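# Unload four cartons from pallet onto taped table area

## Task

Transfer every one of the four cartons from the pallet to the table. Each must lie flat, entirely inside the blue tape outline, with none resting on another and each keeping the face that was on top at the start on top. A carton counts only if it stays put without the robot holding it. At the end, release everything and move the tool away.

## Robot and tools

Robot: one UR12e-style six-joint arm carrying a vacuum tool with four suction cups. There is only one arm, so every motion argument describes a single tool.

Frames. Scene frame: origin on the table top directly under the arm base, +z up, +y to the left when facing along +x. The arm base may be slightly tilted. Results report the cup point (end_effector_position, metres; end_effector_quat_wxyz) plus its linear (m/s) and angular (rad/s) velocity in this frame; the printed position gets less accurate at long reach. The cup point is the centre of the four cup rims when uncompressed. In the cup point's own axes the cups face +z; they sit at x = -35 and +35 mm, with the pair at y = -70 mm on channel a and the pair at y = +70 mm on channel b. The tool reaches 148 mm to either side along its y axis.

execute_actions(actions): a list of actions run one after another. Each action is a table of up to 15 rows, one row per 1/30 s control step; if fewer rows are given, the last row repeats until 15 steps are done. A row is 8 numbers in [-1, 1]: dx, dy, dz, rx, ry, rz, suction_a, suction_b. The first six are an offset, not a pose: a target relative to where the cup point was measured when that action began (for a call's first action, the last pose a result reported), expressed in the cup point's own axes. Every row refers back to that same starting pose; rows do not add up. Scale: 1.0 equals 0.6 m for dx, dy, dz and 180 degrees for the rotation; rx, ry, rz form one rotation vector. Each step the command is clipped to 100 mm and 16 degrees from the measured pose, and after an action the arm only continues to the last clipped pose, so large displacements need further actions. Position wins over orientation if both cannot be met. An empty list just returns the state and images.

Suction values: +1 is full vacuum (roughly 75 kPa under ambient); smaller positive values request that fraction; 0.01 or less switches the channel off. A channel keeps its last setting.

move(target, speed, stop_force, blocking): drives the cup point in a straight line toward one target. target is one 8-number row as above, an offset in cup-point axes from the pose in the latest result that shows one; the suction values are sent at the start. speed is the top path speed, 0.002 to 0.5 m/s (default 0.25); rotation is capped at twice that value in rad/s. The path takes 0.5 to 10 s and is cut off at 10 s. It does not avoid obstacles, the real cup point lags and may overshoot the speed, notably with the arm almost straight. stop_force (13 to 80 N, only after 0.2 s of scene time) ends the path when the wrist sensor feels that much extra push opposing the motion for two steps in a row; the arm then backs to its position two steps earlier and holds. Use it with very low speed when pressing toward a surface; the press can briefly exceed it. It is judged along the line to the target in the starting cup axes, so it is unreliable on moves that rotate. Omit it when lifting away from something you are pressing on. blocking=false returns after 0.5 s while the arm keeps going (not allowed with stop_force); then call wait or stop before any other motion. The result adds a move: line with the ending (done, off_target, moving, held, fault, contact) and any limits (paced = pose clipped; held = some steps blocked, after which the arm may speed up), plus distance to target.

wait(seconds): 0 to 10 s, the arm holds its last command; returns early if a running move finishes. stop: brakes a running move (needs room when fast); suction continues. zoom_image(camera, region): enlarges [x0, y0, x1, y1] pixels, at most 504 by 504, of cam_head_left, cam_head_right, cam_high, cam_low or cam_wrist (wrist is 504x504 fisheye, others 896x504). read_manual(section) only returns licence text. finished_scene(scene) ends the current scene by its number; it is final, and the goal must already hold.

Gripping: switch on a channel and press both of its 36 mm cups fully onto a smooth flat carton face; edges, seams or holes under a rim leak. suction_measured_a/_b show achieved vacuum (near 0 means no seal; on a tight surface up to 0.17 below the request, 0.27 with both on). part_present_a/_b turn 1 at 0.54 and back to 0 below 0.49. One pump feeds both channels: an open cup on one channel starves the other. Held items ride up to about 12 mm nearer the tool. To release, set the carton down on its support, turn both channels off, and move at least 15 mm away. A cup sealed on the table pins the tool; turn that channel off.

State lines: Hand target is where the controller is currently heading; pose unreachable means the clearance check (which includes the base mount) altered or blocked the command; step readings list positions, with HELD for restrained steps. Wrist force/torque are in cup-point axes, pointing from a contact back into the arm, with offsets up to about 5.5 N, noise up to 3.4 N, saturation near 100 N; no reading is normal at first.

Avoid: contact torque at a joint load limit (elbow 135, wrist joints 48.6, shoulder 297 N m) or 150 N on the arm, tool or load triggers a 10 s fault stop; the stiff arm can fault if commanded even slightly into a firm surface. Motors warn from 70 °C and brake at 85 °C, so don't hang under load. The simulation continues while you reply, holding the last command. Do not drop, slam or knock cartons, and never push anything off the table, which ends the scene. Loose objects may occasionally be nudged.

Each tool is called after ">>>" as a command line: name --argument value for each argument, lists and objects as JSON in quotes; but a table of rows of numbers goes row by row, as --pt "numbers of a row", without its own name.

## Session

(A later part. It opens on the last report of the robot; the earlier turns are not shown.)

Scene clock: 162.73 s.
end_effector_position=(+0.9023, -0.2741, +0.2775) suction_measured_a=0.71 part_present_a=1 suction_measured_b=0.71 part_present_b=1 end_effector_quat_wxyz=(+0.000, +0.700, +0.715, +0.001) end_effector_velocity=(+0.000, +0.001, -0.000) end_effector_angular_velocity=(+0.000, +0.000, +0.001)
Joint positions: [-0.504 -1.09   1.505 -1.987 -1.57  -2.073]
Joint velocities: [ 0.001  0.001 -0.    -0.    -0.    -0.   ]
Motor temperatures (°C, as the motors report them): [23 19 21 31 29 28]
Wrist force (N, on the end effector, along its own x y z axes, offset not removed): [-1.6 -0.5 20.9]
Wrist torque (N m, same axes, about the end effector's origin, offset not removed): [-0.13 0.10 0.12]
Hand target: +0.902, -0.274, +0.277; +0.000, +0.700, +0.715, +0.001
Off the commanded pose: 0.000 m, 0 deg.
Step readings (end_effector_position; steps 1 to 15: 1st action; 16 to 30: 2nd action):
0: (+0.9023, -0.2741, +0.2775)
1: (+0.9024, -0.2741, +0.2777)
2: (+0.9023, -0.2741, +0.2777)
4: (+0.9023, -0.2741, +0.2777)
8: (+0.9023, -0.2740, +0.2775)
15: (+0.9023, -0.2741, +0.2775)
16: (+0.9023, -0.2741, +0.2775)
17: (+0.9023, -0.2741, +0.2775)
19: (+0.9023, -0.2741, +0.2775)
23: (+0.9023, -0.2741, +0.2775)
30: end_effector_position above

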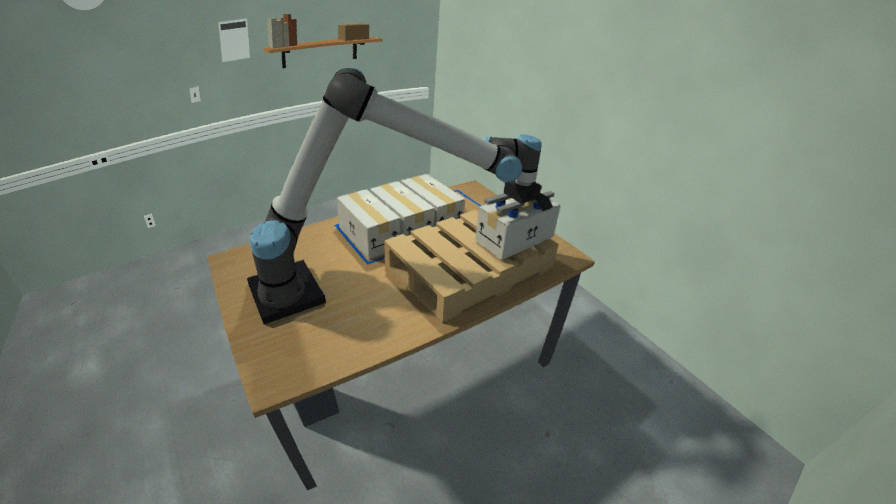

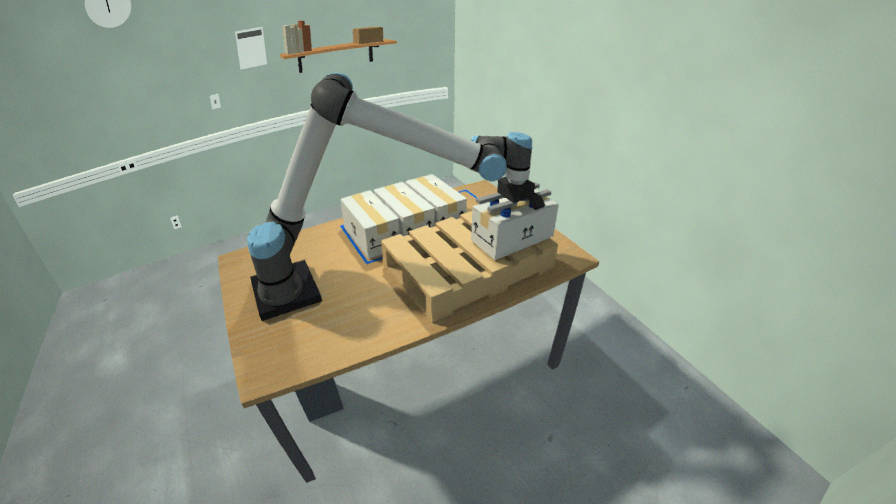

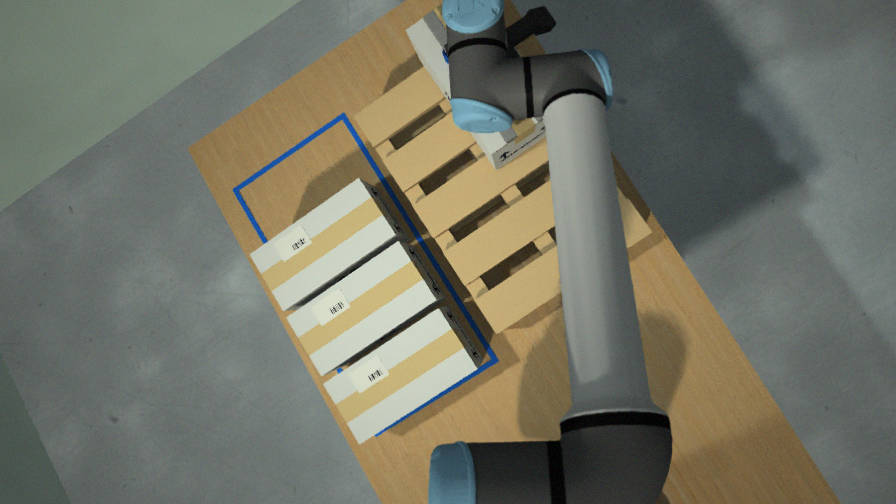

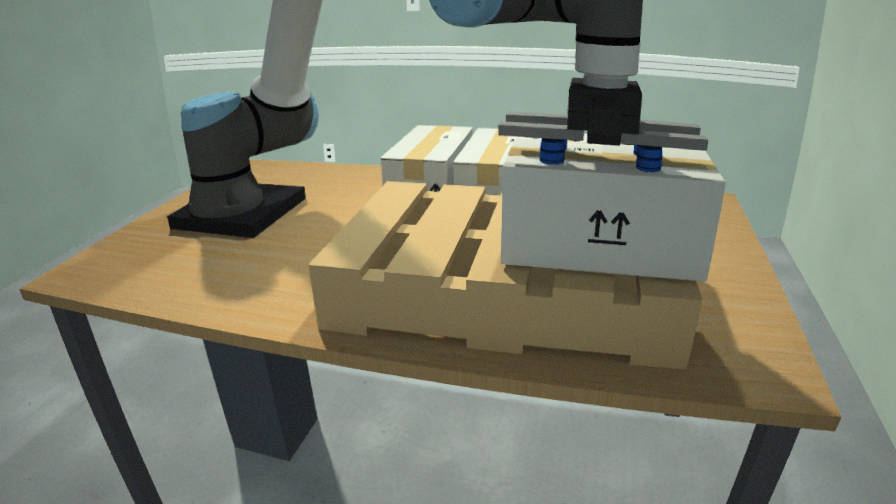

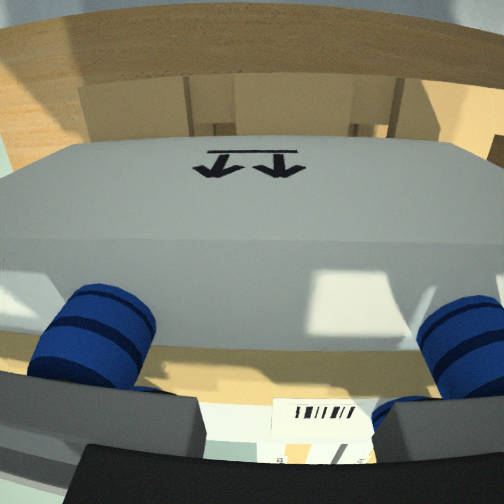

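>>> execute_actions --actions '[]'

>>> move --target '[0,0,-0.12,0,0,0,1,1]' --speed 0.35

>>> move --target '[0.862,0.170,0,0,0,0.501,1,1]' --speed 0.45

Scene clock: 178.67 s.
end_effector_position=(+0.9023, -0.2741, +0.2775) suction_measured_a=0.76 part_present_a=1 suction_measured_b=0.76 part_present_b=1 end_effector_quat_wxyz=(+0.000, +0.700, +0.715, +0.001) end_effector_velocity=(-0.000, -0.001, -0.000) end_effector_angular_velocity=(+0.001, -0.000, -0.001)
Joint positions: [-0.504 -1.09   1.505 -1.987 -1.57  -2.073]
Joint velocities: [-0.001 -0.     0.    -0.     0.001  0.   ]
Motor temperatures (°C, as the motors report them): [23 19 21 31 29 28]
Wrist force (N, on the end effector, along its own x y z axes, offset not removed): [-2.0 -1.5 21.8]
Wrist torque (N m, same axes, about the end effector's origin, offset not removed): [-0.27 0.07 0.15]
Hand target: +0.902, -0.274, +0.277; +0.000, +0.700, +0.715, +0.001
Off the commanded pose: 0.000 m, 0 deg.

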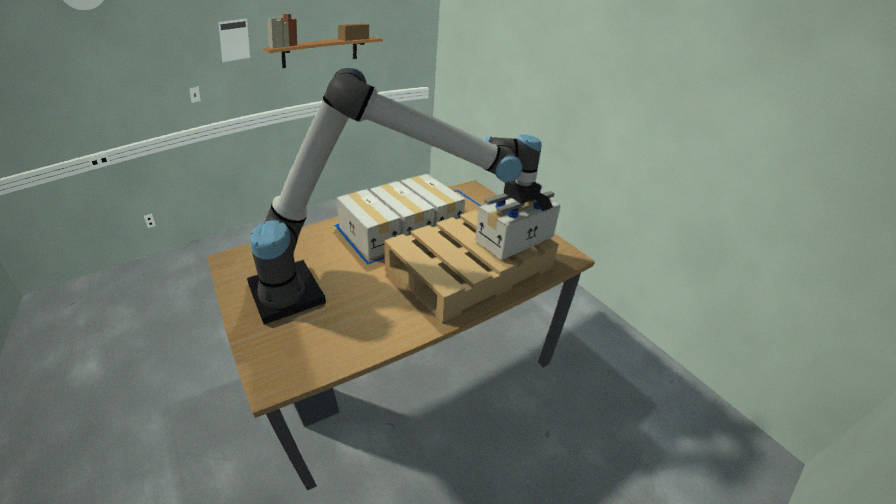

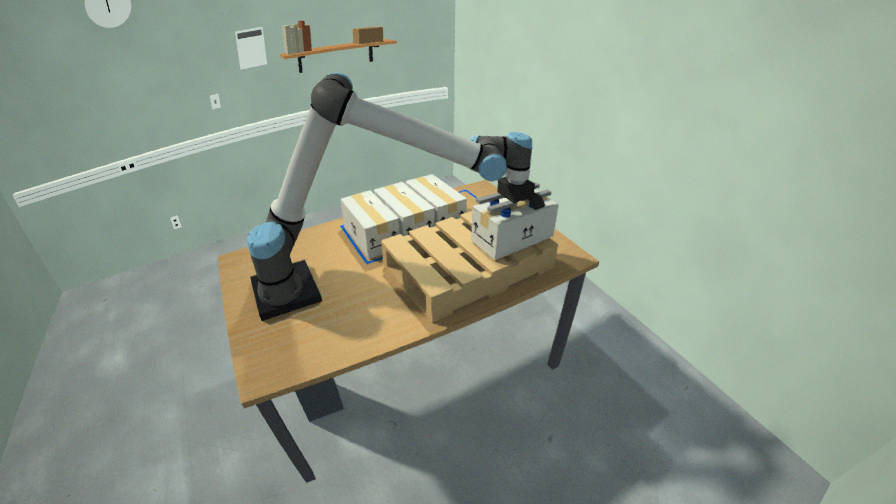

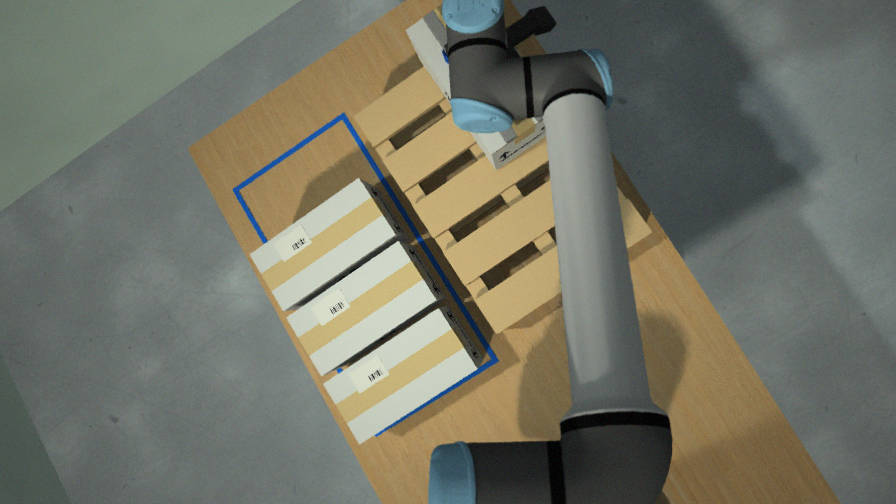

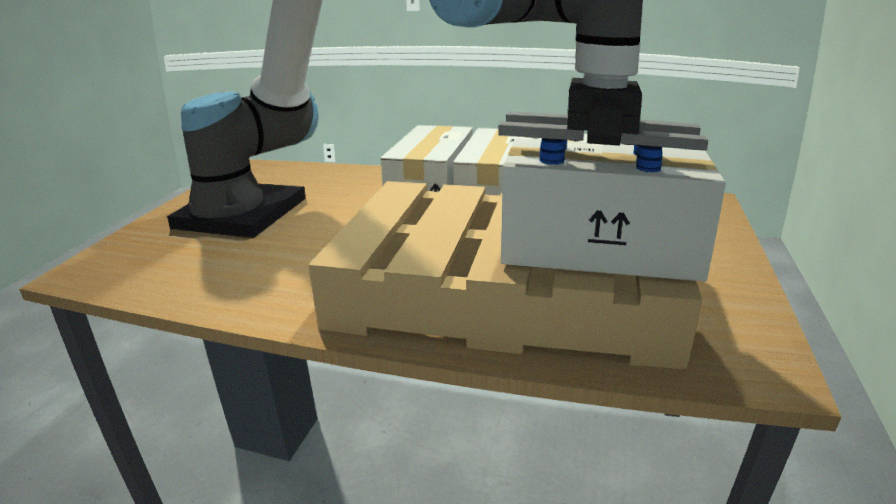

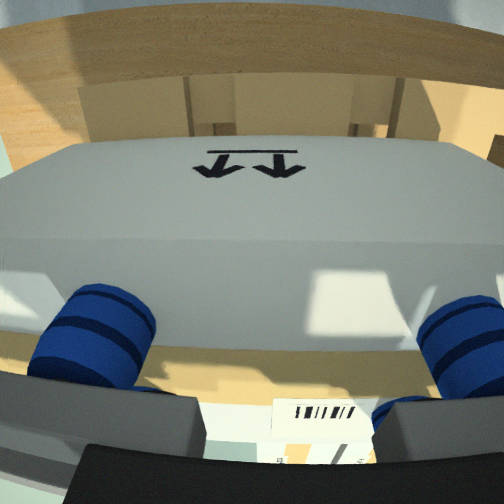

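Scene clock: 179.67 s.
end_effector_position=(+0.9023, -0.2741, +0.3491) suction_measured_a=0.76 part_present_a=1 suction_measured_b=0.76 part_present_b=1 end_effector_quat_wxyz=(+0.000, +0.700, +0.715, +0.001) end_effector_velocity=(+0.000, -0.000, +0.004) end_effector_angular_velocity=(+0.000, -0.001, -0.000)
Joint positions: [-0.504 -1.131  1.433 -1.874 -1.57  -2.073]
Joint velocities: [-0.    -0.002 -0.004  0.005  0.    -0.   ]
Motor temperatures (°C, as the motors report them): [23 19 21 31 29 28]
Wrist force (N, on the end effector, along its own x y z axes, offset not removed): [-1.4 0.0 20.9]
Wrist torque (N m, same axes, about the end effector's origin, offset not removed): [-0.05 0.03 0.00]
Hand target: +0.902, -0.274, +0.349; +0.000, +0.700, +0.715, +0.001
Off the commanded pose: 0.000 m, 0 deg.
move: done

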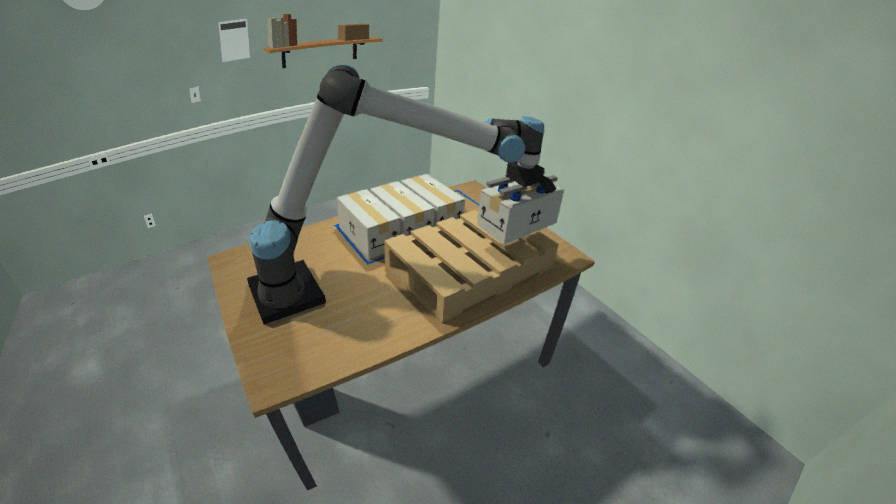

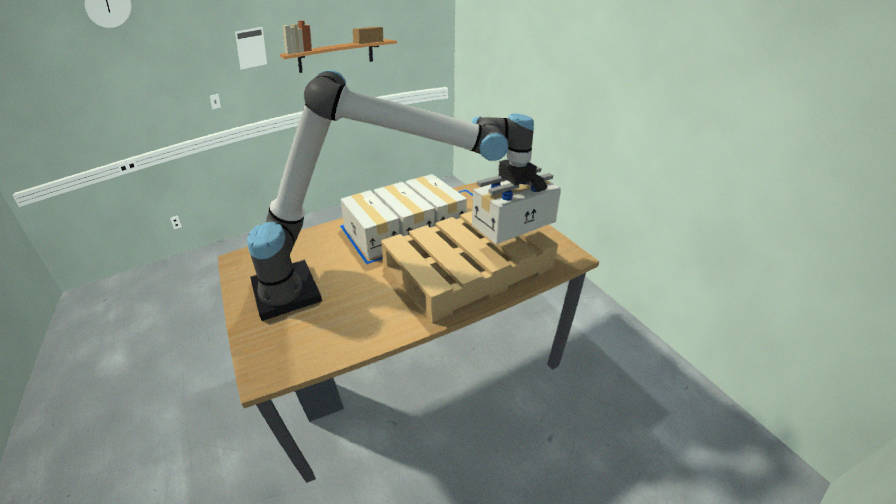

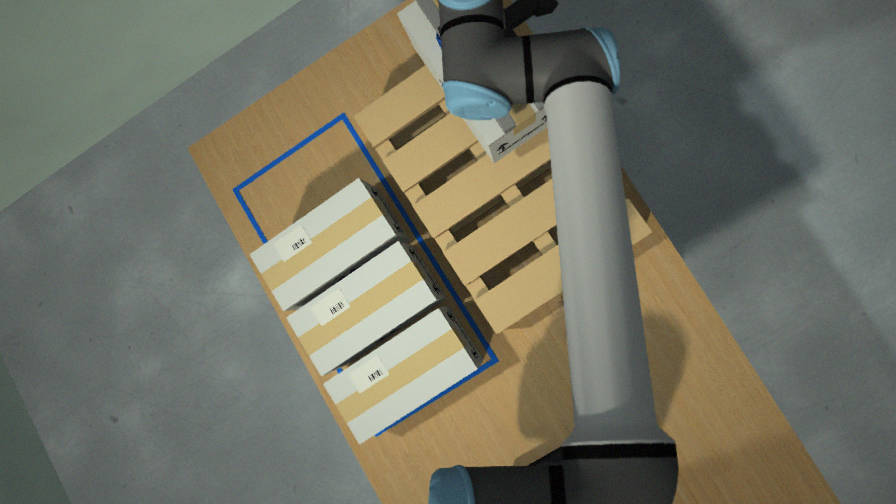

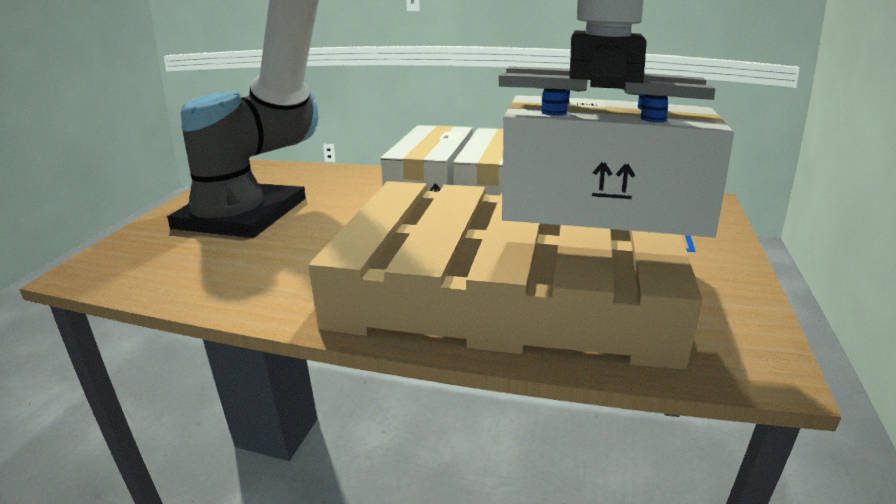

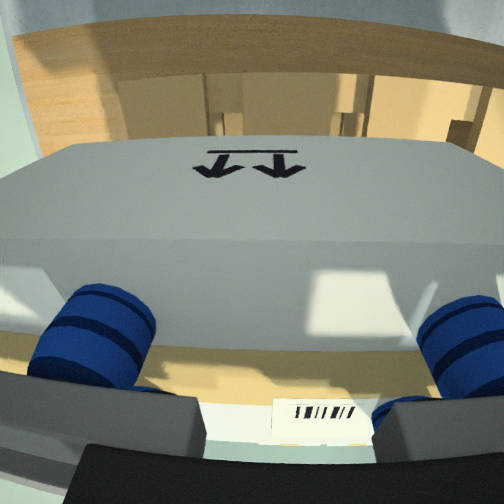

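Scene clock: 182.17 s.
end_effector_position=(+0.9932, +0.2446, +0.3501) suction_measured_a=0.76 part_present_a=1 suction_measured_b=0.76 part_present_b=1 end_effector_quat_wxyz=(-0.001, +1.000, +0.010, +0.001) end_effector_velocity=(+0.001, +0.003, +0.000) end_effector_angular_velocity=(-0.002, +0.002, -0.011)
Joint positions: [ 0.047 -1.     1.23  -1.804 -1.57   0.051]
Joint velocities: [ 0.003  0.003 -0.006  0.005 -0.002  0.014]
Motor temperatures (°C, as the motors report them): [23 19 21 31 29 28]
Wrist force (N, on the end effector, along its own x y z axes, offset not removed): [1.7 -1.6 18.3]
Wrist torque (N m, same axes, about the end effector's origin, offset not removed): [-0.25 -0.38 0.07]
Hand target: +0.993, +0.245, +0.350; -0.001, +1.000, +0.009, +0.001
Off the commanded pose: 0.001 m, 0 deg.
move: done

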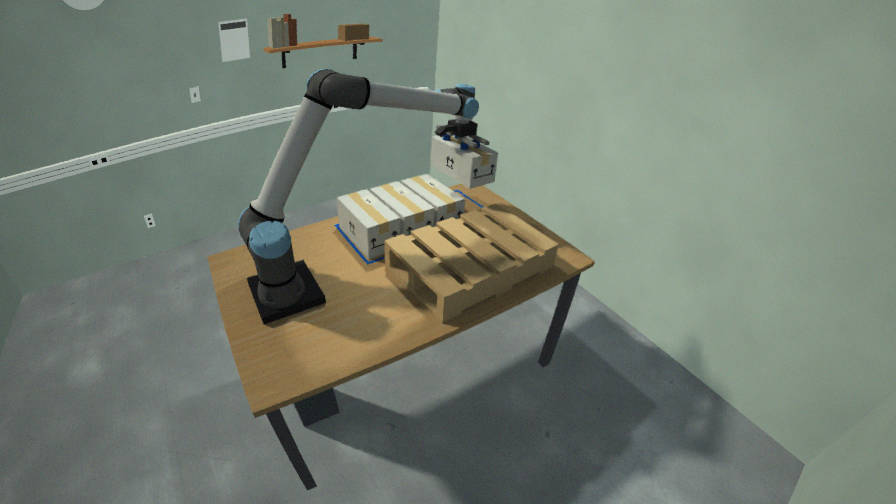

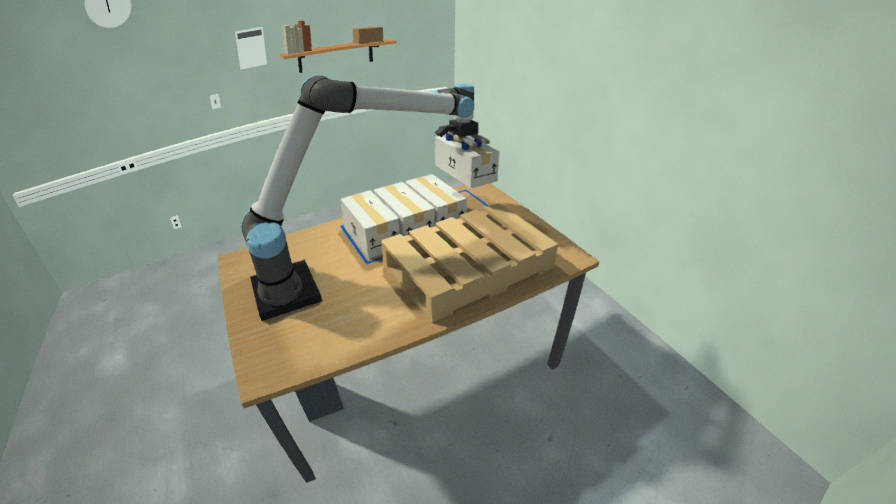

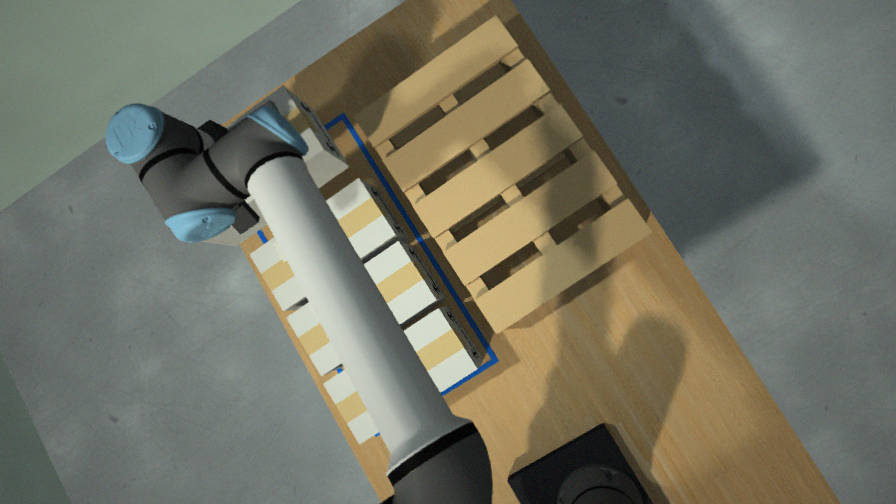

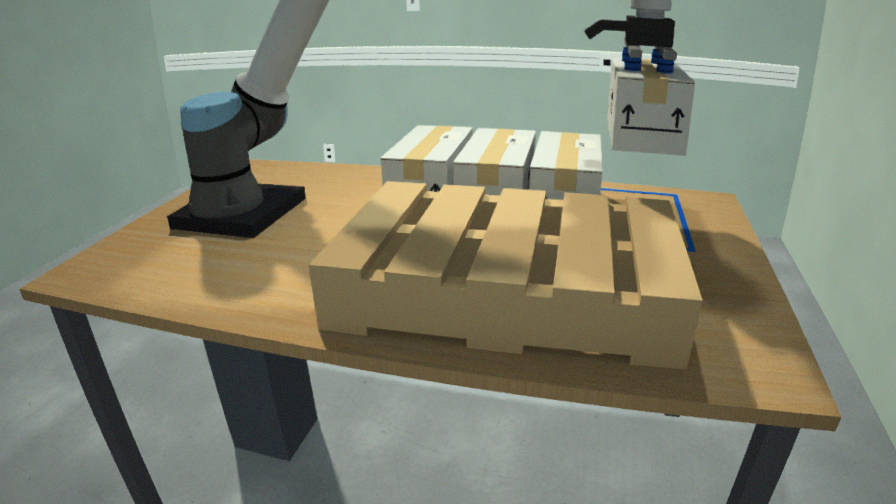

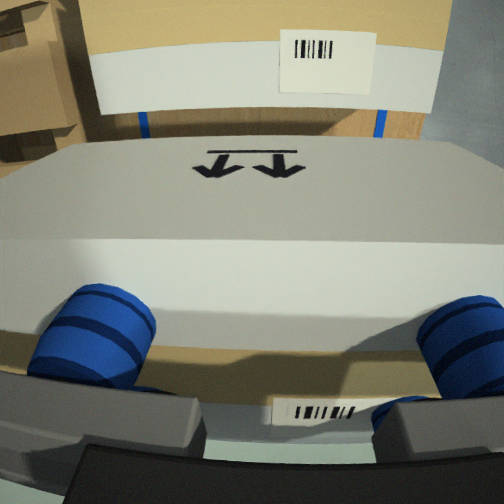

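>>> move --target '[0,0,0.33,0,0,0,1,1]' --speed 0.3

>>> move --target '[0,0,0.03,0,0,0,1,1]' --speed 0.005 --stop_force 14

Scene clock: 188.43 s.
end_effector_position=(+0.9934, +0.2450, +0.1526) suction_measured_a=0.76 part_present_a=1 suction_measured_b=0.76 part_present_b=1 end_effector_quat_wxyz=(-0.001, +1.000, +0.010, +0.001) end_effector_velocity=(+0.001, -0.001, -0.003) end_effector_angular_velocity=(-0.001, -0.000, -0.000)
Joint positions: [ 0.047 -0.877  1.397 -2.093 -1.57   0.051]
Joint velocities: [-0.     0.003  0.001 -0.004 -0.001 -0.   ]
Motor temperatures (°C, as the motors report them): [23 19 21 31 29 28]
Wrist force (N, on the end effector, along its own x y z axes, offset not removed): [3.0 -1.8 21.0]
Wrist torque (N m, same axes, about the end effector's origin, offset not removed): [-0.33 -0.54 0.07]
Hand target: +0.993, +0.245, +0.152; -0.001, +1.000, +0.010, +0.001
Off the commanded pose: 0.001 m, 0 deg.
move: done

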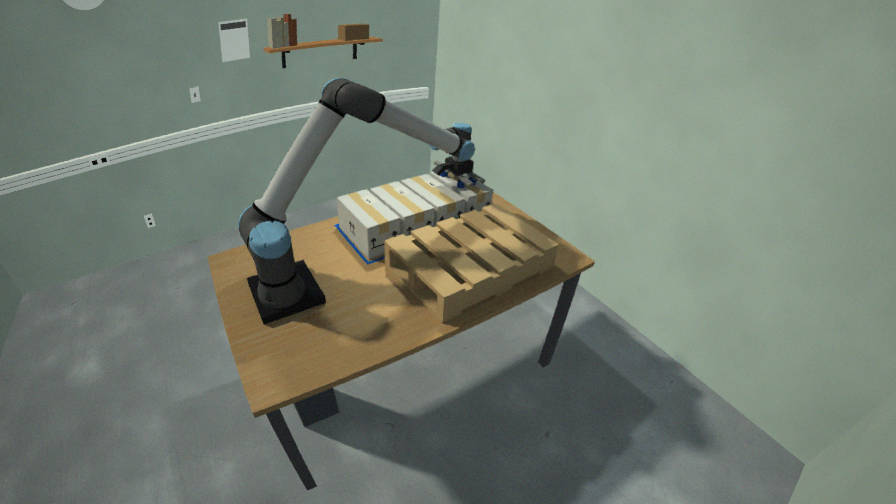

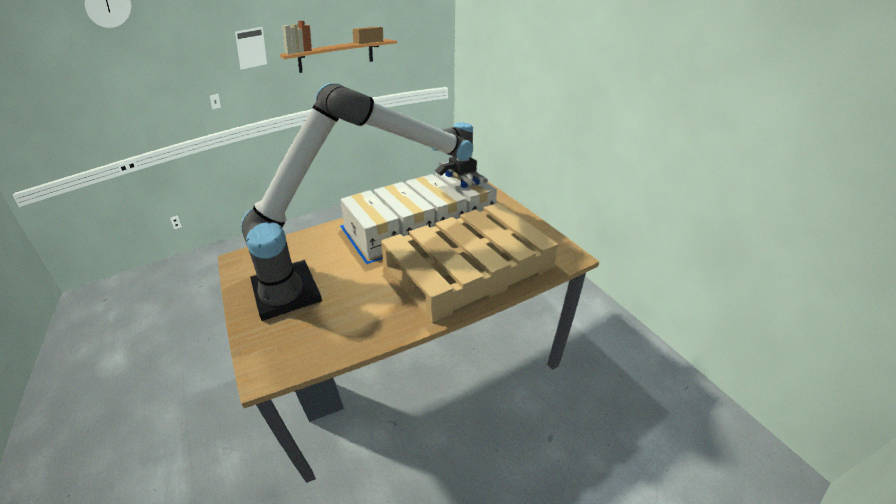

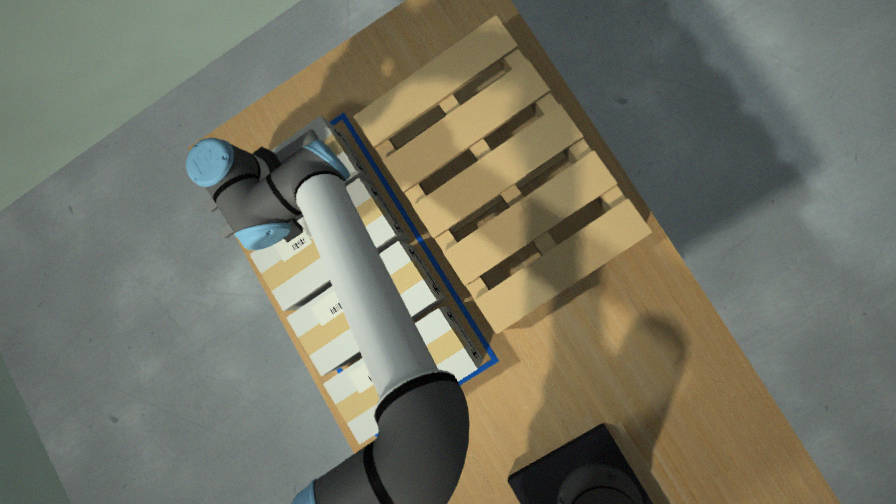

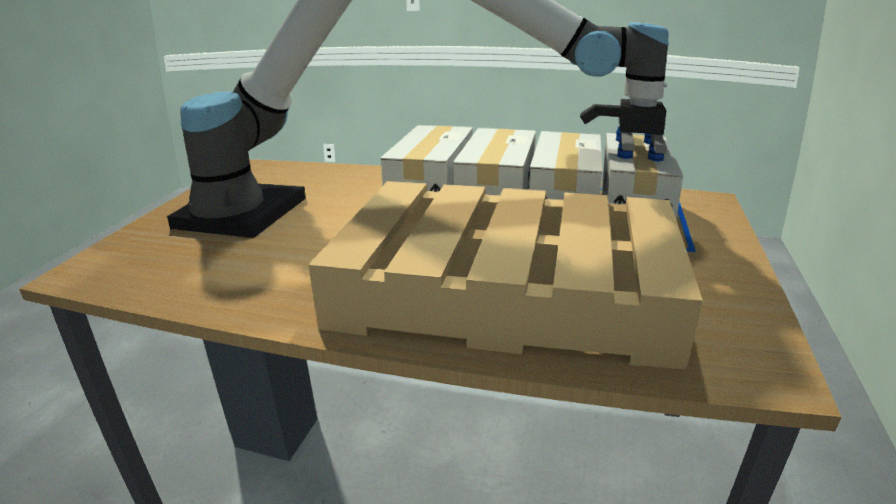

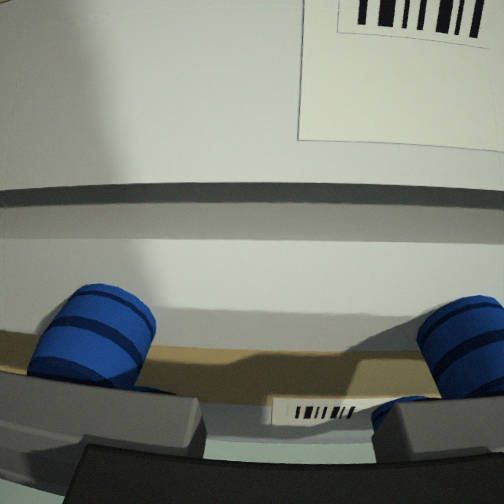

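Scene clock: 190.33 s.
end_effector_position=(+0.9935, +0.2450, +0.1451) suction_measured_a=0.76 part_present_a=1 suction_measured_b=0.76 part_present_b=1 end_effector_quat_wxyz=(-0.001, +1.000, +0.010, +0.001) end_effector_velocity=(-0.001, -0.000, +0.000) end_effector_angular_velocity=(+0.000, +0.002, -0.000)
Joint positions: [ 0.047 -0.871  1.401 -2.103 -1.57   0.051]
Joint velocities: [-0.    -0.    -0.     0.003  0.     0.   ]
Motor temperatures (°C, as the motors report them): [23 19 21 31 29 28]
Wrist force (N, on the end effector, along its own x y z axes, offset not removed): [-4.5 -7.1 -7.7]
Wrist torque (N m, same axes, about the end effector's origin, offset not removed): [-4.32 0.68 0.59]
Hand target: +0.994, +0.245, +0.145; -0.001, +1.000, +0.010, +0.001
Off the commanded pose: 0.010 m, 0 deg.
move: contact

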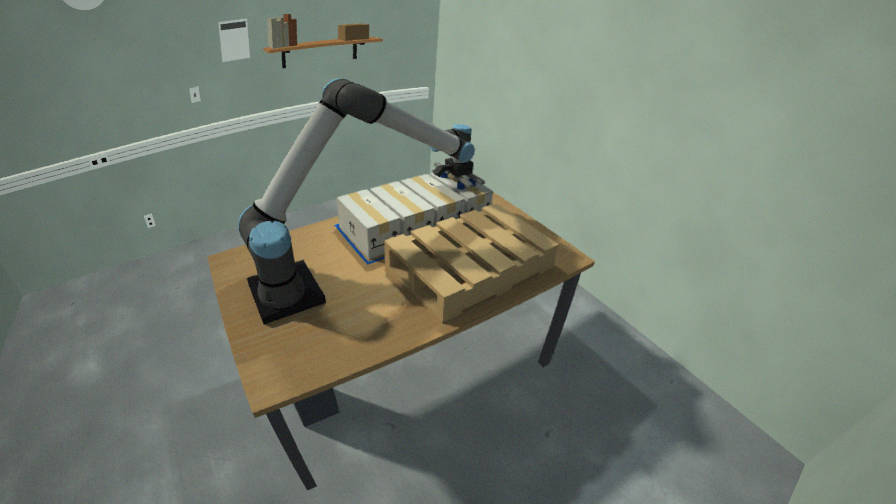

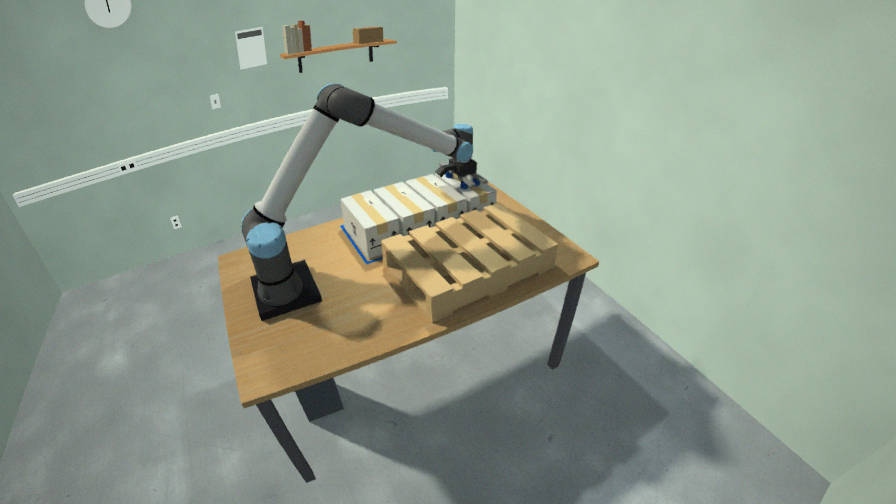

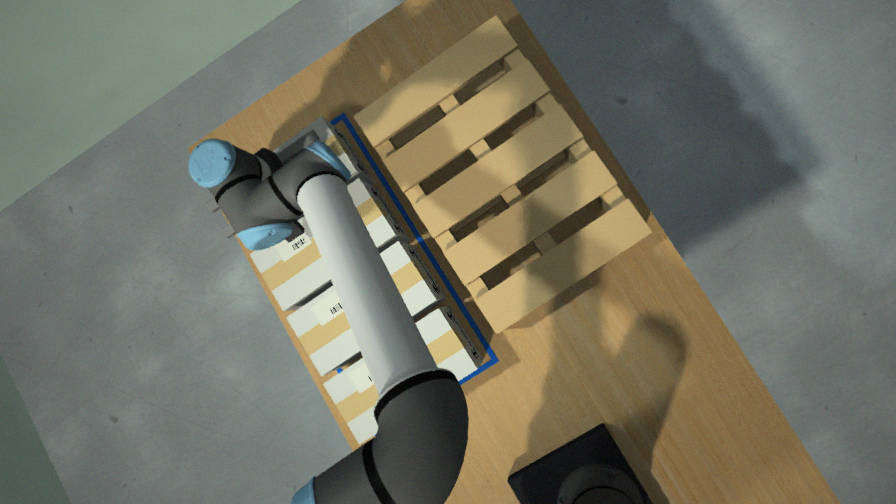

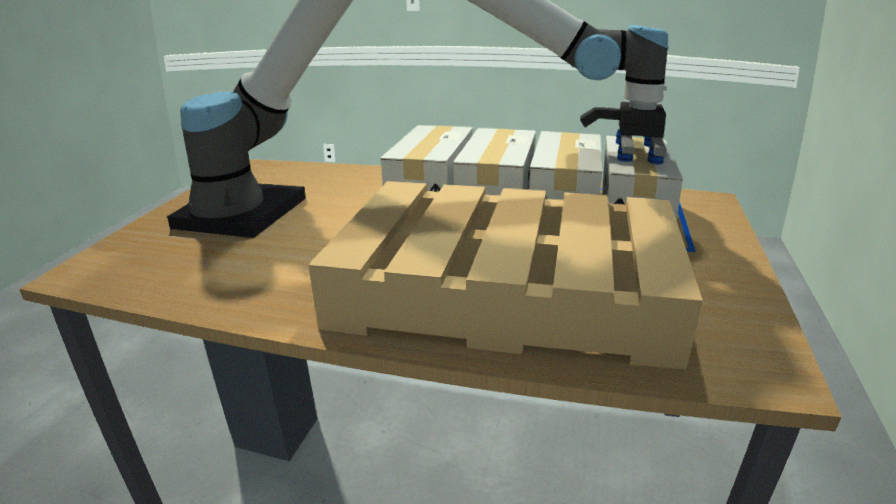

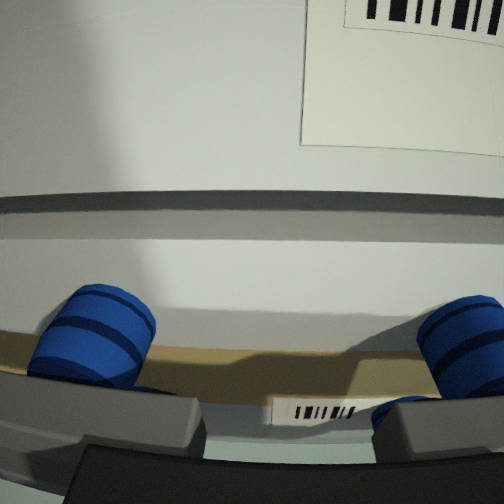

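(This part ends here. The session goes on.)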